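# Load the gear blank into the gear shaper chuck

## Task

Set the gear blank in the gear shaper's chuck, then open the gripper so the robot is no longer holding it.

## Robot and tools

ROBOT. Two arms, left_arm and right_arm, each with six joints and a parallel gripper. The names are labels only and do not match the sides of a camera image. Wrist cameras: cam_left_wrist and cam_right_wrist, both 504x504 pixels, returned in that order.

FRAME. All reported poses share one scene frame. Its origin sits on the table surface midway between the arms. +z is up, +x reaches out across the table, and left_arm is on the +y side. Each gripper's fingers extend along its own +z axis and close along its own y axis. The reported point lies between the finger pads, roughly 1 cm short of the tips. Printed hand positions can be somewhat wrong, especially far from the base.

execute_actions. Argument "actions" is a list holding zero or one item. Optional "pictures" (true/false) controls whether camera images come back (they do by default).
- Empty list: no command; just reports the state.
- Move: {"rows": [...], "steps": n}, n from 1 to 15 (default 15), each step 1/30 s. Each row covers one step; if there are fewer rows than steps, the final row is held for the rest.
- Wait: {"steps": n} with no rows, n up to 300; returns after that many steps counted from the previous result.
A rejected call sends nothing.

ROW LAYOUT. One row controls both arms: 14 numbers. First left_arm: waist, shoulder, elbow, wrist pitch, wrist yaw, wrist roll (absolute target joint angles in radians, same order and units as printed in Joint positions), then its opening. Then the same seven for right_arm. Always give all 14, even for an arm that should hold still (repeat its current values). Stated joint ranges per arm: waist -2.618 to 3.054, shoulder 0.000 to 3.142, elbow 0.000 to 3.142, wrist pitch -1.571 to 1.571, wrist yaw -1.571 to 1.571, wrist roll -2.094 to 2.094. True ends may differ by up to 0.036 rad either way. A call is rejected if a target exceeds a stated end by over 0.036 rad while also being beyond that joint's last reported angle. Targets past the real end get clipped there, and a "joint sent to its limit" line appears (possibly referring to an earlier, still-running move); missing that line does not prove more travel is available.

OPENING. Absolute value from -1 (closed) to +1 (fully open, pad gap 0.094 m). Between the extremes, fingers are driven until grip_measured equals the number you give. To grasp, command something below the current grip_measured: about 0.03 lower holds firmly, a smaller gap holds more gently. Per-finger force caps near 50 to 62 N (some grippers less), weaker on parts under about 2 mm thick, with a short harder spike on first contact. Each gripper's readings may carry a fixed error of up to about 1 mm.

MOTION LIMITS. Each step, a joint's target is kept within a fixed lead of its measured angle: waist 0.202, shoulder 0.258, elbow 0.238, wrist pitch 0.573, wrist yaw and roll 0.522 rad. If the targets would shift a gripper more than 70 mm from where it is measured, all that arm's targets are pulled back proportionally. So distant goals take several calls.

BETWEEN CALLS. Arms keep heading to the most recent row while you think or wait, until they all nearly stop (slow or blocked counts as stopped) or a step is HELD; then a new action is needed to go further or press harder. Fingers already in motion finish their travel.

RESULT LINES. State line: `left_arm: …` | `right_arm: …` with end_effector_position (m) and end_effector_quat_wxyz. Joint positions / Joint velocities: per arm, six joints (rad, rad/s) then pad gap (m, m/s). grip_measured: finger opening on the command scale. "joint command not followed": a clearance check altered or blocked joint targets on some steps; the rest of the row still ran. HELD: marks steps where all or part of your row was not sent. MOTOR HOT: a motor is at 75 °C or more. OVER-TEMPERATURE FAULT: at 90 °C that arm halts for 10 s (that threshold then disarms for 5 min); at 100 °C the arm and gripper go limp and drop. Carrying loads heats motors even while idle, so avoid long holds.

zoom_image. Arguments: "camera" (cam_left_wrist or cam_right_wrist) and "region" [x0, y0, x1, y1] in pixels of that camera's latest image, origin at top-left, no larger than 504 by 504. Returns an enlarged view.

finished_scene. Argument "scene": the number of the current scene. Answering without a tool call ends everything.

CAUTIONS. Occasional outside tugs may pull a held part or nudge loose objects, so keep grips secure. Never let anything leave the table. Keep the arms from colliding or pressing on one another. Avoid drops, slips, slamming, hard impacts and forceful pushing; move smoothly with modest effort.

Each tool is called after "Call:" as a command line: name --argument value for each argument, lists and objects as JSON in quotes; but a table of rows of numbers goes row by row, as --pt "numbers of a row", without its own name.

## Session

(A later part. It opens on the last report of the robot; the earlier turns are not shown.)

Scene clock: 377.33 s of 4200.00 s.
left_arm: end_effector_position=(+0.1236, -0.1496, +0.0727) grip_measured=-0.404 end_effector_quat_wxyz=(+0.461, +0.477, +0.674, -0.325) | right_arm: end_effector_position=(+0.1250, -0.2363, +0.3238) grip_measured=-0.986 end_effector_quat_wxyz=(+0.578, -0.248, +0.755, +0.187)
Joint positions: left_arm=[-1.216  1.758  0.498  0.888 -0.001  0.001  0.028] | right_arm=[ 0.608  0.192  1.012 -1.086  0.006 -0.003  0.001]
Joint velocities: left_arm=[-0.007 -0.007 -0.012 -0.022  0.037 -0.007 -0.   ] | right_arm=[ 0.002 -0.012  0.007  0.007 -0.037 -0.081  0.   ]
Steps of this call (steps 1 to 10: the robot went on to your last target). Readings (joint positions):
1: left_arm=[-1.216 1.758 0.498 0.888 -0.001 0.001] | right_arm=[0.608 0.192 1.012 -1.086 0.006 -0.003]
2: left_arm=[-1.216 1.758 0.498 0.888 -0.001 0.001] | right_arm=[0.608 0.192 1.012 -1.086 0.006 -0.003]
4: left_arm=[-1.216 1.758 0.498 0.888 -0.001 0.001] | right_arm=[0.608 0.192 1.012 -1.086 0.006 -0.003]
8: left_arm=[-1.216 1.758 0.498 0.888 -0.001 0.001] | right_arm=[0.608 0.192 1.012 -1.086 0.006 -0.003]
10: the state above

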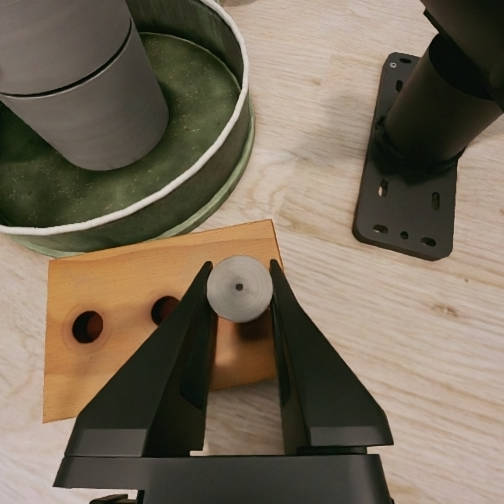

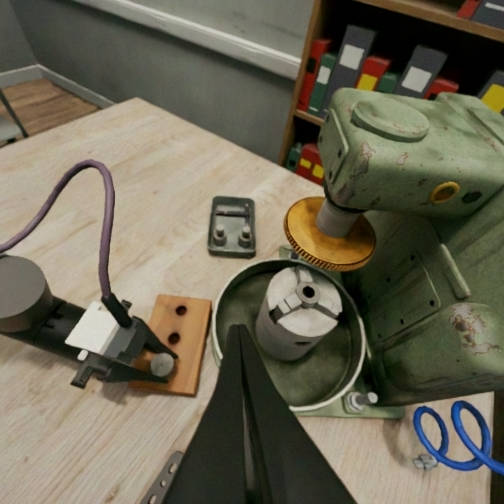

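Call:
execute_actions --actions '[{"rows":[[-1.209,1.745,0.51,0.88,0,0,-0.47,0.55,0.2,1.0,-1.1,0,0,-1],[-1.209,1.73,0.515,0.865,0,0,-0.47,0.5,0.2,1.0,-1.1,0,0,-1],[-1.209,1.715,0.52,0.85,0,0,-0.47,0.45,0.2,1.0,-1.1,0,0,-1],[-1.209,1.7,0.525,0.83,0,0,-0.47,0.4,0.2,1.0,-1.1,0,0,-1],[-1.209,1.685,0.53,0.81,0,0,-0.47,0.35,0.2,1.0,-1.1,0,0,-1],[-1.209,1.67,0.535,0.79,0,0,-0.47,0.35,0.2,1.0,-1.1,0,0,-1],[-1.209,1.655,0.54,0.77,0,0,-0.47,0.35,0.2,1.0,-1.1,0,0,-1],[-1.209,1.64,0.545,0.75,0,0,-0.47,0.35,0.2,1.0,-1.1,0,0,-1],[-1.209,1.625,0.55,0.73,0,0,-0.47,0.35,0.2,1.0,-1.1,0,0,-1],[-1.209,1.61,0.557,0.71,0,0,-0.47,0.35,0.2,1.0,-1.1,0,0,-1],[-1.209,1.595,0.564,0.69,0,0,-0.47,0.35,0.2,1.0,-1.1,0,0,-1],[-1.209,1.58,0.571,0.67,0,0,-0.47,0.35,0.2,1.0,-1.1,0,0,-1],[-1.209,1.565,0.578,0.65,0,0,-0.47,0.35,0.2,1.0,-1.1,0,0,-1],[-1.209,1.55,0.585,0.63,0,0,-0.47,0.35,0.2,1.0,-1.1,0,0,-1],[-1.209,1.535,0.595,0.61,0,0,-0.47,0.35,0.2,1.0,-1.1,0,0,-1]],"steps":15}]' --pictures false

Call:
execute_actions --actions '[{"rows":[[-1.209,1.52,0.615,0.575,0,0,-0.47,0.35,0.2,1.0,-1.1,0,0,-1],[-1.2,1.505,0.635,0.54,0,0,-0.47,0.35,0.2,1.0,-1.1,0,0,-1],[-1.19,1.49,0.655,0.505,0,0,-0.47,0.35,0.2,1.0,-1.1,0,0,-1],[-1.18,1.475,0.675,0.47,0,0,-0.47,0.35,0.2,1.0,-1.1,0,0,-1],[-1.17,1.46,0.695,0.435,0,0,-0.47,0.35,0.2,1.0,-1.1,0,0,-1],[-1.16,1.445,0.715,0.40,0,0,-0.47,0.35,0.2,1.0,-1.1,0,0,-1],[-1.15,1.43,0.735,0.365,0,0,-0.47,0.35,0.2,1.0,-1.1,0,0,-1],[-1.14,1.415,0.755,0.33,0,0,-0.47,0.35,0.2,1.0,-1.1,0,0,-1],[-1.125,1.4,0.775,0.295,0,0,-0.47,0.35,0.2,1.0,-1.1,0,0,-1],[-1.11,1.385,0.795,0.26,0,0,-0.47,0.35,0.2,1.0,-1.1,0,0,-1],[-1.09,1.37,0.815,0.225,0,0,-0.47,0.35,0.2,1.0,-1.1,0,0,-1],[-1.07,1.355,0.835,0.19,0,0,-0.47,0.35,0.2,1.0,-1.1,0,0,-1],[-1.05,1.34,0.855,0.155,0,0,-0.47,0.35,0.2,1.0,-1.1,0,0,-1],[-1.035,1.325,0.875,0.12,0,0,-0.47,0.35,0.2,1.0,-1.1,0,0,-1],[-1.025,1.31,0.885,0.095,0,0,-0.47,0.35,0.2,1.0,-1.1,0,0,-1]],"steps":15}]' --pictures false

Call:
execute_actions --actions '[{"steps":25}]'

Scene clock: 410.63 s of 4200.00 s.
left_arm: end_effector_position=(+0.1232, -0.1489, +0.1105) grip_measured=-0.404 end_effector_quat_wxyz=(+0.461, +0.477, +0.674, -0.325) | right_arm: end_effector_position=(+0.1398, -0.2627, +0.3237) grip_measured=-0.986 end_effector_quat_wxyz=(+0.596, -0.153, +0.780, +0.115)
Joint positions: left_arm=[-1.216  1.591  0.547  0.671 -0.     0.001  0.028] | right_arm=[ 0.358  0.192  1.012 -1.086  0.003 -0.003  0.001]
Joint velocities: left_arm=[-0.017 -0.462  0.247 -0.564 -0.037  0.007 -0.   ] | right_arm=[-0.002 -0.007  0.002 -0.081  0.051  0.007 -0.001]
Steps of this call (steps 1 to 15: the robot went on to your last target; steps 16 to 90: nothing new was sent; then 29.80 s passed at rest; steps 91 to 105: all 15 steps of this action). Readings (joint positions):
91: left_arm=[-1.216 1.758 0.498 0.888 -0.001 0.001] | right_arm=[0.599 0.192 1.012 -1.086 0.006 -0.003]
92: left_arm=[-1.216 1.758 0.498 0.888 -0.001 0.001] | right_arm=[0.573 0.192 1.012 -1.086 0.004 -0.003]
94: left_arm=[-1.216 1.748 0.498 0.874 -0.000 0.001] | right_arm=[0.487 0.192 1.012 -1.086 0.004 -0.003]
98: left_arm=[-1.216 1.698 0.500 0.804 -0.000 0.001] | right_arm=[0.362 0.192 1.012 -1.086 0.003 -0.003]
105: the state above

Scene clock: 411.13 s of 4200.00 s.
left_arm: end_effector_position=(+0.1924, -0.1304, +0.2244) grip_measured=-0.404 end_effector_quat_wxyz=(+0.503, +0.414, +0.698, -0.298) | right_arm: end_effector_position=(+0.1398, -0.2627, +0.3237) grip_measured=-0.986 end_effector_quat_wxyz=(+0.596, -0.153, +0.780, +0.115)
Joint positions: left_arm=[-1.053  1.367  0.828  0.218  0.002  0.001  0.028] | right_arm=[ 0.358  0.192  1.012 -1.086  0.003 -0.003  0.001]
Joint velocities: left_arm=[ 0.505 -0.447  0.491 -0.872  0.022 -0.051  0.001] | right_arm=[-0.012  0.007  0.007  0.125  0.022 -0.037  0.   ]
Steps of this call (steps 1 to 15: all 15 steps of this action). Readings (joint positions):
1: left_arm=[-1.216 1.576 0.558 0.650 -0.000 0.001] | right_arm=[0.358 0.192 1.012 -1.086 0.003 -0.003]
2: left_arm=[-1.215 1.561 0.571 0.624 -0.000 0.001] | right_arm=[0.358 0.192 1.012 -1.086 0.003 -0.003]
4: left_arm=[-1.206 1.533 0.606 0.566 0.001 0.001] | right_arm=[0.358 0.192 1.012 -1.086 0.003 -0.003]
8: left_arm=[-1.164 1.475 0.687 0.443 0.001 0.001] | right_arm=[0.358 0.192 1.012 -1.086 0.003 -0.003]
15: the state above

Scene clock: 411.97 s of 4200.00 s.
left_arm: end_effector_position=(+0.1994, -0.1142, +0.2260) grip_measured=-0.404 end_effector_quat_wxyz=(+0.487, +0.411, +0.720, -0.276) | right_arm: end_effector_position=(+0.1398, -0.2627, +0.3237) grip_measured=-0.986 end_effector_quat_wxyz=(+0.596, -0.153, +0.780, +0.115)
Joint positions: left_arm=[-1.024  1.328  0.864  0.081 -0.004  0.001  0.028] | right_arm=[ 0.358  0.192  1.012 -1.086  0.003 -0.003  0.001]
Joint velocities: left_arm=[-0.017  0.012  0.002  0.022 -0.007 -0.081 -0.   ] | right_arm=[-0.017 -0.002  0.012 -0.022  0.022  0.051  0.   ]
Steps of this call (steps 1 to 25: the robot went on to your last target). Readings (joint positions):
1: left_arm=[-1.039 1.354 0.842 0.195 0.000 0.001] | right_arm=[0.358 0.192 1.012 -1.086 0.003 -0.003]
2: left_arm=[-1.029 1.342 0.852 0.179 -0.002 0.001] | right_arm=[0.358 0.192 1.012 -1.086 0.003 -0.003]
4: left_arm=[-1.024 1.329 0.862 0.159 -0.005 0.001] | right_arm=[0.358 0.192 1.012 -1.086 0.003 -0.003]
8: left_arm=[-1.024 1.328 0.864 0.117 -0.004 0.001] | right_arm=[0.358 0.192 1.012 -1.086 0.003 -0.003]
25: the state above

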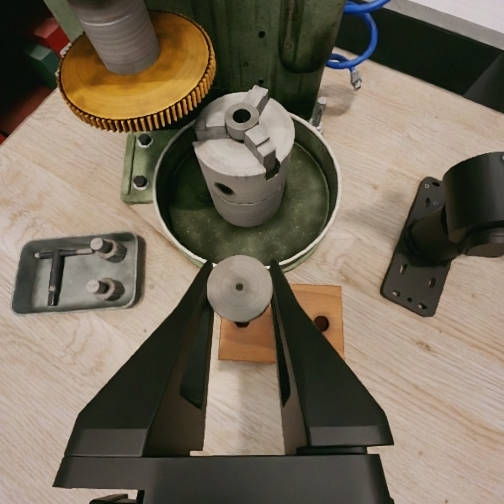

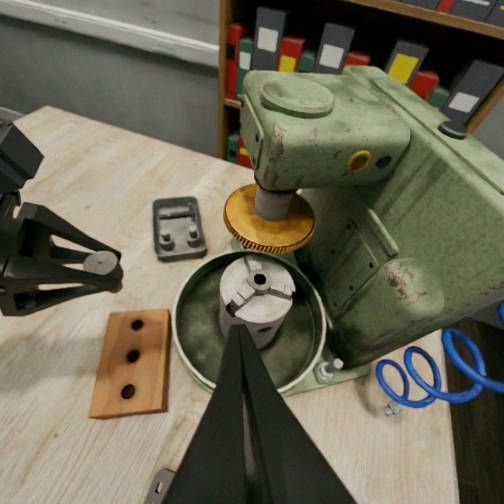

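Call:
execute_actions --actions '[{"rows":[[-1.04,1.35,0.92,0.12,0,0,-0.47,0.35,0.2,1.0,-1.1,0,0,-1],[-1.04,1.385,0.955,0.12,0,0,-0.47,0.35,0.2,1.0,-1.1,0,0,-1],[-1.04,1.42,0.99,0.12,0,0,-0.47,0.35,0.2,1.0,-1.1,0,0,-1],[-1.04,1.455,1.025,0.12,0,0,-0.47,0.35,0.2,1.0,-1.1,0,0,-1],[-1.04,1.49,1.06,0.12,0,0,-0.47,0.35,0.2,1.0,-1.1,0,0,-1],[-1.04,1.525,1.095,0.12,0,0,-0.47,0.35,0.2,1.0,-1.1,0,0,-1],[-1.04,1.56,1.13,0.12,0,0,-0.47,0.35,0.2,1.0,-1.1,0,0,-1],[-1.04,1.595,1.165,0.12,0,0,-0.47,0.35,0.2,1.0,-1.1,0,0,-1],[-1.04,1.63,1.2,0.12,0,0,-0.47,0.35,0.2,1.0,-1.1,0,0,-1],[-1.04,1.665,1.235,0.125,0,0,-0.47,0.35,0.2,1.0,-1.1,0,0,-1],[-1.04,1.7,1.27,0.125,0,0,-0.47,0.35,0.2,1.0,-1.1,0,0,-1],[-1.04,1.735,1.305,0.13,0,0,-0.47,0.35,0.2,1.0,-1.1,0,0,-1],[-1.04,1.77,1.34,0.13,0,0,-0.47,0.35,0.2,1.0,-1.1,0,0,-1],[-1.04,1.805,1.37,0.13,0,0,-0.47,0.35,0.2,1.0,-1.1,0,0,-1],[-1.04,1.835,1.388,0.13,0,0,-0.47,0.35,0.2,1.0,-1.1,0,0,-1]],"steps":15}]' --pictures false

Call:
execute_actions --actions '[{"steps":25}]'

Scene clock: 426.67 s of 4200.00 s.
left_arm: end_effector_position=(+0.2553, -0.2203, +0.2376) grip_measured=-0.404 end_effector_quat_wxyz=(+0.496, +0.410, +0.710, -0.285) | right_arm: end_effector_position=(+0.1398, -0.2627, +0.3237) grip_measured=-0.986 end_effector_quat_wxyz=(+0.596, -0.153, +0.780, +0.115)
Joint positions: left_arm=[-1.034  1.773  1.318  0.102 -0.004  0.001  0.028] | right_arm=[ 0.358  0.192  1.012 -1.086  0.003 -0.003  0.001]
Joint velocities: left_arm=[ 0.022  0.955  0.838  0.11  -0.022 -0.095 -0.   ] | right_arm=[-0.017  0.012 -0.012 -0.081 -0.051  0.081 -0.   ]
Steps of this call (steps 1 to 15: the robot went on to your last target; steps 16 to 90: nothing new was sent; then 11.20 s passed at rest; steps 91 to 105: all 15 steps of this action). Readings (joint positions):
91: left_arm=[-1.025 1.330 0.866 0.081 -0.004 0.001] | right_arm=[0.358 0.192 1.012 -1.086 0.003 -0.003]
92: left_arm=[-1.027 1.338 0.877 0.078 -0.004 0.001] | right_arm=[0.358 0.192 1.012 -1.086 0.003 -0.003]
94: left_arm=[-1.032 1.386 0.929 0.076 -0.004 0.001] | right_arm=[0.358 0.192 1.012 -1.086 0.003 -0.003]
98: left_arm=[-1.034 1.527 1.078 0.086 -0.004 0.001] | right_arm=[0.358 0.192 1.012 -1.086 0.003 -0.003]
105: the state above

Scene clock: 427.50 s of 4200.00 s.
left_arm: end_effector_position=(+0.2617, -0.2314, +0.2161) grip_measured=-0.404 end_effector_quat_wxyz=(+0.483, +0.415, +0.719, -0.277) | right_arm: end_effector_position=(+0.1398, -0.2627, +0.3237) grip_measured=-0.986 end_effector_quat_wxyz=(+0.596, -0.153, +0.780, +0.115)
Joint positions: left_arm=[-1.034  1.844  1.354  0.101 -0.004  0.001  0.028] | right_arm=[ 0.358  0.192  1.012 -1.086  0.003 -0.003  0.001]
Joint velocities: left_arm=[-0.012 -0.012 -0.007  0.051  0.051 -0.007 -0.   ] | right_arm=[-0.007 -0.012  0.002 -0.007  0.022  0.022 -0.   ]
Steps of this call (steps 1 to 25: the robot went on to your last target). Readings (joint positions):
1: left_arm=[-1.034 1.801 1.341 0.108 -0.004 0.001] | right_arm=[0.358 0.192 1.012 -1.086 0.003 -0.003]
2: left_arm=[-1.034 1.821 1.351 0.112 -0.004 0.001] | right_arm=[0.358 0.192 1.012 -1.086 0.003 -0.003]
4: left_arm=[-1.034 1.838 1.354 0.108 -0.004 0.001] | right_arm=[0.358 0.192 1.012 -1.086 0.003 -0.003]
8: left_arm=[-1.034 1.844 1.354 0.099 -0.004 0.001] | right_arm=[0.358 0.192 1.012 -1.086 0.003 -0.003]
25: the state above

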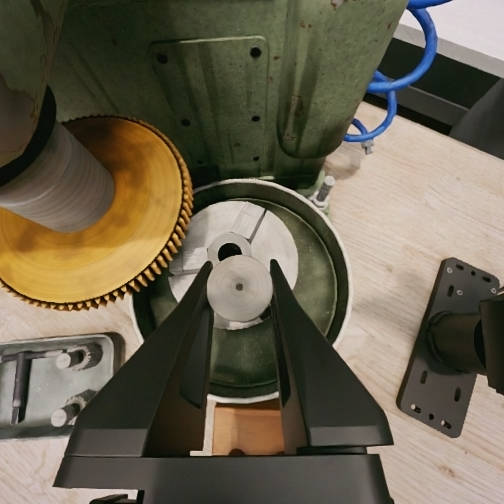

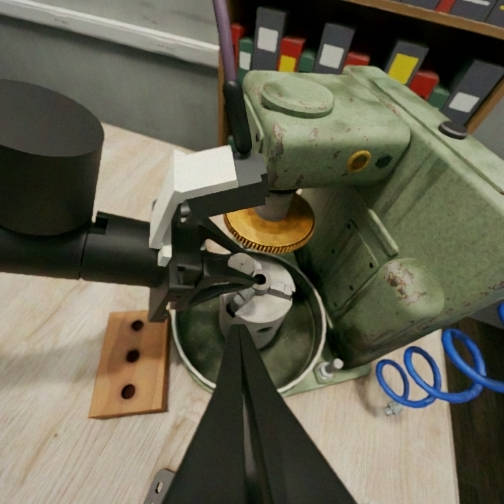

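Call:
execute_actions --actions '[{"rows":[[-1.04,1.845,1.41,0.125,0,0,-0.47,0.35,0.2,1.0,-1.1,0,0,-1],[-1.04,1.855,1.422,0.12,0,0,-0.47,0.35,0.2,1.0,-1.1,0,0,-1],[-1.04,1.865,1.434,0.115,0,0,-0.47,0.35,0.2,1.0,-1.1,0,0,-1],[-1.04,1.875,1.446,0.11,0,0,-0.47,0.35,0.2,1.0,-1.1,0,0,-1],[-1.03,1.885,1.458,0.105,0,0,-0.47,0.35,0.2,1.0,-1.1,0,0,-1],[-1.03,1.895,1.47,0.1,0,0,-0.47,0.35,0.2,1.0,-1.1,0,0,-1],[-1.025,1.905,1.482,0.1,0,0,-0.47,0.35,0.2,1.0,-1.1,0,0,-1],[-1.025,1.915,1.494,0.1,0,0,-0.47,0.35,0.2,1.0,-1.1,0,0,-1],[-1.02,1.925,1.506,0.1,0,0,-0.47,0.35,0.2,1.0,-1.1,0,0,-1],[-1.02,1.935,1.518,0.1,0,0,-0.47,0.35,0.2,1.0,-1.1,0,0,-1],[-1.015,1.945,1.528,0.1,0,0,-0.47,0.35,0.2,1.0,-1.1,0,0,-1],[-1.012,1.952,1.532,0.1,0,0,-0.47,0.35,0.2,1.0,-1.1,0,0,-1]],"steps":15}]' --pictures false

Call:
execute_actions --actions '[{"steps":20}]'

Call:
zoom_image --camera "cam_right_wrist" --region '[180, 200, 340, 360]'

Scene clock: 443.47 s of 4200.00 s.
left_arm: end_effector_position=(+0.2839, -0.2536, +0.2258) grip_measured=-0.404 end_effector_quat_wxyz=(+0.497, +0.406, +0.714, -0.281) | right_arm: end_effector_position=(+0.1398, -0.2627, +0.3237) grip_measured=-0.986 end_effector_quat_wxyz=(+0.596, -0.153, +0.780, +0.115)
Joint positions: left_arm=[-1.02   1.944  1.497  0.09  -0.003  0.001  0.028] | right_arm=[ 0.358  0.192  1.012 -1.086  0.003 -0.003  0.001]
Joint velocities: left_arm=[ 0.051  0.071  0.002 -0.022 -0.066  0.007  0.   ] | right_arm=[-0.002  0.002  0.002 -0.051 -0.007 -0.037 -0.001]
Steps of this call (steps 1 to 15: the robot went on to your last target; steps 16 to 90: nothing new was sent; then 12.47 s passed at rest; steps 91 to 105: all 15 steps of this action). Readings (joint positions):
91: left_arm=[-1.034 1.844 1.356 0.099 -0.004 0.001] | right_arm=[0.358 0.192 1.012 -1.086 0.003 -0.003]
92: left_arm=[-1.034 1.846 1.363 0.096 -0.004 0.001] | right_arm=[0.358 0.192 1.012 -1.086 0.003 -0.003]
94: left_arm=[-1.034 1.856 1.386 0.092 -0.004 0.001] | right_arm=[0.358 0.192 1.012 -1.086 0.003 -0.003]
98: left_arm=[-1.034 1.887 1.442 0.091 -0.004 0.001] | right_arm=[0.358 0.192 1.012 -1.086 0.003 -0.003]
105: the state above

Scene clock: 444.13 s of 4200.00 s.
left_arm: end_effector_position=(+0.2860, -0.2522, +0.2194) grip_measured=-0.404 end_effector_quat_wxyz=(+0.491, +0.407, +0.719, -0.276) | right_arm: end_effector_position=(+0.1398, -0.2627, +0.3237) grip_measured=-0.986 end_effector_quat_wxyz=(+0.596, -0.153, +0.780, +0.115)
Joint positions: left_arm=[-1.016  1.951  1.497  0.081 -0.003  0.001  0.028] | right_arm=[ 0.358  0.192  1.012 -1.086  0.003 -0.003  0.001]
Joint velocities: left_arm=[-0.002  0.017 -0.007  0.007 -0.007  0.022 -0.   ] | right_arm=[-0.002 -0.007  0.002 -0.081  0.007  0.007 -0.   ]
Steps of this call (steps 1 to 15: the robot went on to your last target; steps 16 to 20: nothing new was sent). Readings (joint positions):
1: left_arm=[-1.018 1.947 1.497 0.087 -0.003 0.001] | right_arm=[0.358 0.192 1.012 -1.086 0.003 -0.003]
2: left_arm=[-1.017 1.949 1.497 0.085 -0.003 0.001] | right_arm=[0.358 0.192 1.012 -1.086 0.003 -0.003]
4: left_arm=[-1.016 1.951 1.497 0.081 -0.003 0.001] | right_arm=[0.358 0.192 1.012 -1.086 0.003 -0.003]
8: left_arm=[-1.016 1.951 1.497 0.081 -0.003 0.001] | right_arm=[0.358 0.192 1.012 -1.086 0.003 -0.003]
20: the state above
All arms were judged still, so your last target was given up. Only a new action makes them travel on or press farther. Fingers that are still opening or closing keep moving.

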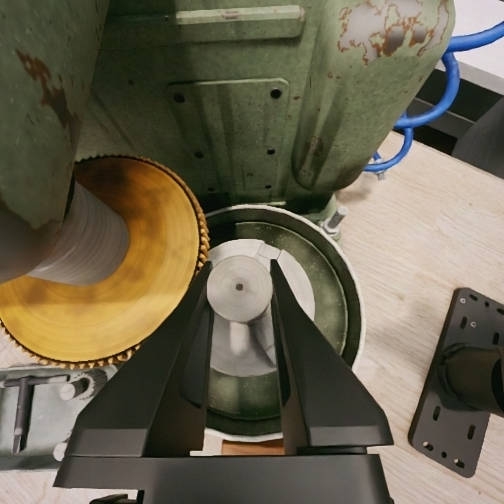

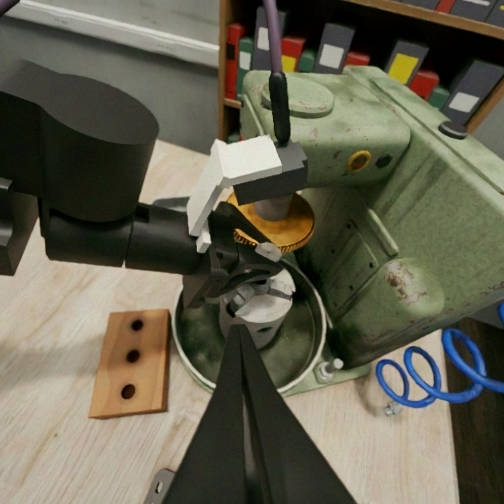

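Region (180, 200, 340, 360) of cam_right_wrist's 504x504 image, scaled by 3.150, with more detail than that image has.

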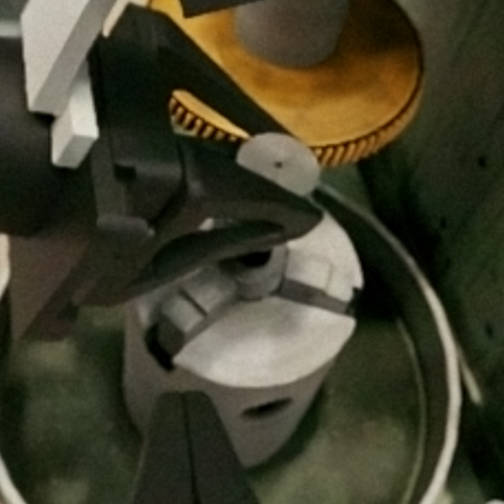

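Call:
execute_actions --actions '[{"rows":[[-1.03,1.94,1.532,0.1,0,0,-0.47,0.3,0.2,1.0,-1.1,0,0,-1],[-1.045,1.93,1.532,0.09,0,0,-0.47,0.25,0.2,1.0,-1.1,0,0,-1],[-1.06,1.92,1.532,0.08,-0.04,0.02,-0.47,0.2,0.2,1.0,-1.1,0,0,-1],[-1.075,1.91,1.532,0.07,-0.08,0.04,-0.47,0.15,0.2,1.0,-1.1,0,0,-1],[-1.09,1.9,1.532,0.06,-0.13,0.06,-0.47,0.1,0.2,1.0,-1.1,0,0,-1],[-1.105,1.89,1.532,0.05,-0.18,0.08,-0.47,0.1,0.2,1.0,-1.1,0,0,-1],[-1.12,1.88,1.532,0.04,-0.23,0.1,-0.47,0.1,0.2,1.0,-1.1,0,0,-1],[-1.135,1.88,1.532,0.03,-0.28,0.12,-0.47,0.1,0.2,1.0,-1.1,0,0,-1],[-1.15,1.88,1.532,0.02,-0.33,0.14,-0.47,0.1,0.2,1.0,-1.1,0,0,-1],[-1.165,1.88,1.532,0.01,-0.38,0.16,-0.47,0.1,0.2,1.0,-1.1,0,0,-1],[-1.18,1.88,1.532,0.0,-0.43,0.18,-0.47,0.1,0.2,1.0,-1.1,0,0,-1],[-1.195,1.88,1.532,-0.01,-0.48,0.2,-0.47,0.1,0.2,1.0,-1.1,0,0,-1],[-1.2,1.88,1.532,-0.02,-0.52,0.22,-0.47,0.1,0.2,1.0,-1.1,0,0,-1],[-1.2,1.88,1.532,-0.025,-0.56,0.248,-0.47,0.1,0.2,1.0,-1.1,0,0,-1]],"steps":15}]' --pictures false

Call:
execute_actions --actions '[{"steps":30}]'

Scene clock: 484.87 s of 4200.00 s.
left_arm: end_effector_position=(+0.2405, -0.2535, +0.2308) grip_measured=-0.403 end_effector_quat_wxyz=(+0.548, +0.444, +0.698, -0.123) | right_arm: end_effector_position=(+0.1479, -0.2922, +0.3237) grip_measured=-0.986 end_effector_quat_wxyz=(+0.606, -0.055, +0.793, +0.040)
Joint positions: left_arm=[-1.205  1.907  1.497 -0.003 -0.401  0.177  0.028] | right_arm=[ 0.108  0.192  1.012 -1.086  0.001 -0.003  0.001]
Joint velocities: left_arm=[-0.183 -0.007 -0.017 -0.139 -0.886  0.52  -0.   ] | right_arm=[-0.007  0.002 -0.002  0.051 -0.051 -0.037 -0.001]
Steps of this call (steps 1 to 90: nothing new was sent; then 37.23 s passed at rest; steps 91 to 105: all 15 steps of this action). Readings (joint positions):
91: left_arm=[-1.016 1.951 1.497 0.081 -0.003 0.001] | right_arm=[0.349 0.192 1.012 -1.086 0.003 -0.003]
92: left_arm=[-1.019 1.951 1.497 0.080 -0.004 0.001] | right_arm=[0.323 0.192 1.012 -1.086 0.002 -0.003]
94: left_arm=[-1.032 1.951 1.497 0.076 -0.024 0.009] | right_arm=[0.237 0.192 1.012 -1.086 0.001 -0.003]
98: left_arm=[-1.096 1.935 1.497 0.040 -0.132 0.055] | right_arm=[0.112 0.192 1.012 -1.086 0.001 -0.003]
105: the state above

Scene clock: 485.87 s of 4200.00 s.
left_arm: end_effector_position=(+0.2576, -0.2327, +0.2289) grip_measured=-0.403 end_effector_quat_wxyz=(+0.560, +0.438, +0.702, -0.040) | right_arm: end_effector_position=(+0.1479, -0.2922, +0.3237) grip_measured=-0.986 end_effector_quat_wxyz=(+0.606, -0.055, +0.793, +0.040)
Joint positions: left_arm=[-1.204  1.907  1.497 -0.035 -0.543  0.245  0.028] | right_arm=[ 0.108  0.192  1.012 -1.086  0.001 -0.003  0.001]
Joint velocities: left_arm=[ 0.007 -0.002  0.007  0.007 -0.037 -0.022 -0.001] | right_arm=[-0.002 -0.007 -0.007  0.066  0.022  0.022 -0.   ]
Steps of this call (steps 1 to 30: the robot went on to your last target). Readings (joint positions):
1: left_arm=[-1.209 1.907 1.497 -0.008 -0.427 0.191] | right_arm=[0.108 0.192 1.012 -1.086 0.001 -0.003]
2: left_arm=[-1.209 1.907 1.497 -0.015 -0.449 0.202] | right_arm=[0.108 0.192 1.012 -1.086 0.001 -0.003]
4: left_arm=[-1.207 1.907 1.497 -0.025 -0.484 0.217] | right_arm=[0.108 0.192 1.012 -1.086 0.001 -0.003]
8: left_arm=[-1.204 1.907 1.497 -0.032 -0.522 0.233] | right_arm=[0.108 0.192 1.012 -1.086 0.001 -0.003]
30: the state above
All arms were judged still, so your last target was given up. Only a new action makes them travel on or press farther. Fingers that are still opening or closing keep moving.

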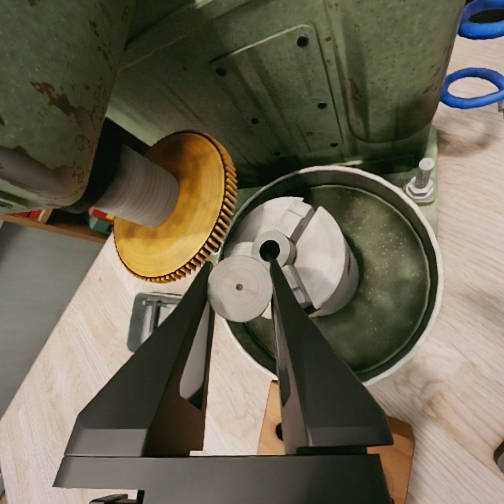

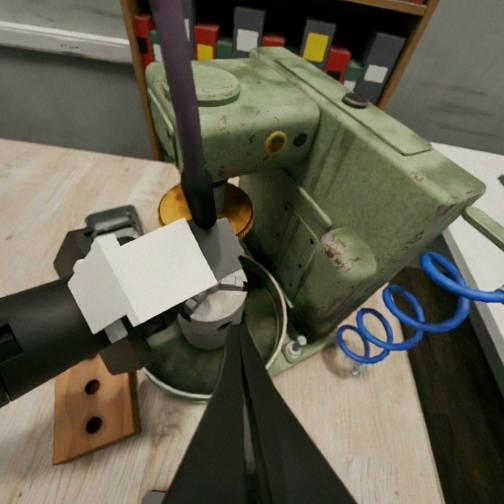

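Wrong roll sign; flip.

Call:
execute_actions --actions '[{"rows":[[-1.2,1.88,1.532,-0.025,-0.57,0.2,-0.47,0.1,0.2,1.0,-1.1,0,0,-1],[-1.2,1.88,1.532,-0.025,-0.57,0.15,-0.47,0.1,0.2,1.0,-1.1,0,0,-1],[-1.2,1.88,1.532,-0.025,-0.57,0.1,-0.47,0.1,0.2,1.0,-1.1,0,0,-1],[-1.2,1.88,1.532,-0.025,-0.57,0.05,-0.47,0.1,0.2,1.0,-1.1,0,0,-1],[-1.2,1.88,1.532,-0.025,-0.57,0.0,-0.47,0.1,0.2,1.0,-1.1,0,0,-1],[-1.2,1.88,1.532,-0.025,-0.57,-0.05,-0.47,0.1,0.2,1.0,-1.1,0,0,-1],[-1.2,1.88,1.532,-0.025,-0.57,-0.1,-0.47,0.1,0.2,1.0,-1.1,0,0,-1],[-1.2,1.88,1.532,-0.025,-0.57,-0.15,-0.47,0.1,0.2,1.0,-1.1,0,0,-1],[-1.2,1.88,1.532,-0.025,-0.57,-0.2,-0.47,0.1,0.2,1.0,-1.1,0,0,-1],[-1.2,1.88,1.532,-0.025,-0.57,-0.248,-0.47,0.1,0.2,1.0,-1.1,0,0,-1]],"steps":15}]' --pictures false

Call:
execute_actions --actions '[{"steps":25}]'

Scene clock: 495.37 s of 4200.00 s.
left_arm: end_effector_position=(+0.2586, -0.2315, +0.2291) grip_measured=-0.404 end_effector_quat_wxyz=(+0.541, +0.277, +0.779, -0.154) | right_arm: end_effector_position=(+0.1479, -0.2922, +0.3237) grip_measured=-0.986 end_effector_quat_wxyz=(+0.606, -0.055, +0.793, +0.040)
Joint positions: left_arm=[-1.204  1.907  1.497 -0.035 -0.552 -0.181  0.028] | right_arm=[ 0.108  0.192  1.012 -1.086  0.001 -0.003  0.001]
Joint velocities: left_arm=[-0.007 -0.017 -0.002  0.066 -0.007 -0.374 -0.   ] | right_arm=[-0.007  0.012 -0.002  0.051 -0.007 -0.007 -0.   ]
Steps of this call (steps 1 to 90: nothing new was sent; then 6.00 s passed at rest; steps 91 to 105: all 15 steps of this action). Readings (joint positions):
91: left_arm=[-1.204 1.907 1.497 -0.035 -0.544 0.239] | right_arm=[0.108 0.192 1.012 -1.086 0.001 -0.003]
92: left_arm=[-1.204 1.907 1.497 -0.035 -0.546 0.225] | right_arm=[0.108 0.192 1.012 -1.086 0.001 -0.003]
94: left_arm=[-1.204 1.907 1.497 -0.035 -0.548 0.176] | right_arm=[0.108 0.192 1.012 -1.086 0.001 -0.003]
98: left_arm=[-1.204 1.907 1.497 -0.035 -0.550 0.030] | right_arm=[0.108 0.192 1.012 -1.086 0.001 -0.003]
105: the state above

Scene clock: 496.20 s of 4200.00 s.
left_arm: end_effector_position=(+0.2586, -0.2315, +0.2291) grip_measured=-0.404 end_effector_quat_wxyz=(+0.536, +0.254, +0.787, -0.170) | right_arm: end_effector_position=(+0.1479, -0.2922, +0.3237) grip_measured=-0.986 end_effector_quat_wxyz=(+0.606, -0.055, +0.793, +0.040)
Joint positions: left_arm=[-1.204  1.907  1.497 -0.035 -0.552 -0.241  0.028] | right_arm=[ 0.108  0.192  1.012 -1.086  0.001 -0.003  0.001]
Joint velocities: left_arm=[-0.002 -0.007 -0.012  0.037  0.022 -0.051  0.001] | right_arm=[-0.017  0.002  0.002 -0.066  0.037  0.022  0.001]
Steps of this call (steps 1 to 25: the robot went on to your last target). Readings (joint positions):
1: left_arm=[-1.204 1.907 1.497 -0.035 -0.552 -0.194] | right_arm=[0.108 0.192 1.012 -1.086 0.001 -0.003]
2: left_arm=[-1.204 1.907 1.497 -0.035 -0.552 -0.203] | right_arm=[0.108 0.192 1.012 -1.086 0.001 -0.003]
4: left_arm=[-1.204 1.907 1.497 -0.035 -0.552 -0.217] | right_arm=[0.108 0.192 1.012 -1.086 0.001 -0.003]
8: left_arm=[-1.204 1.907 1.497 -0.035 -0.552 -0.232] | right_arm=[0.108 0.192 1.012 -1.086 0.001 -0.003]
25: the state above

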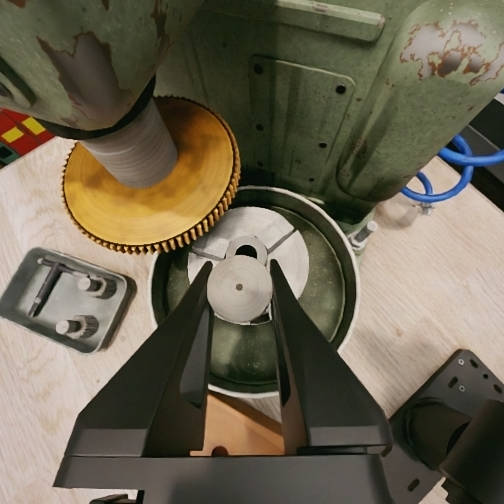

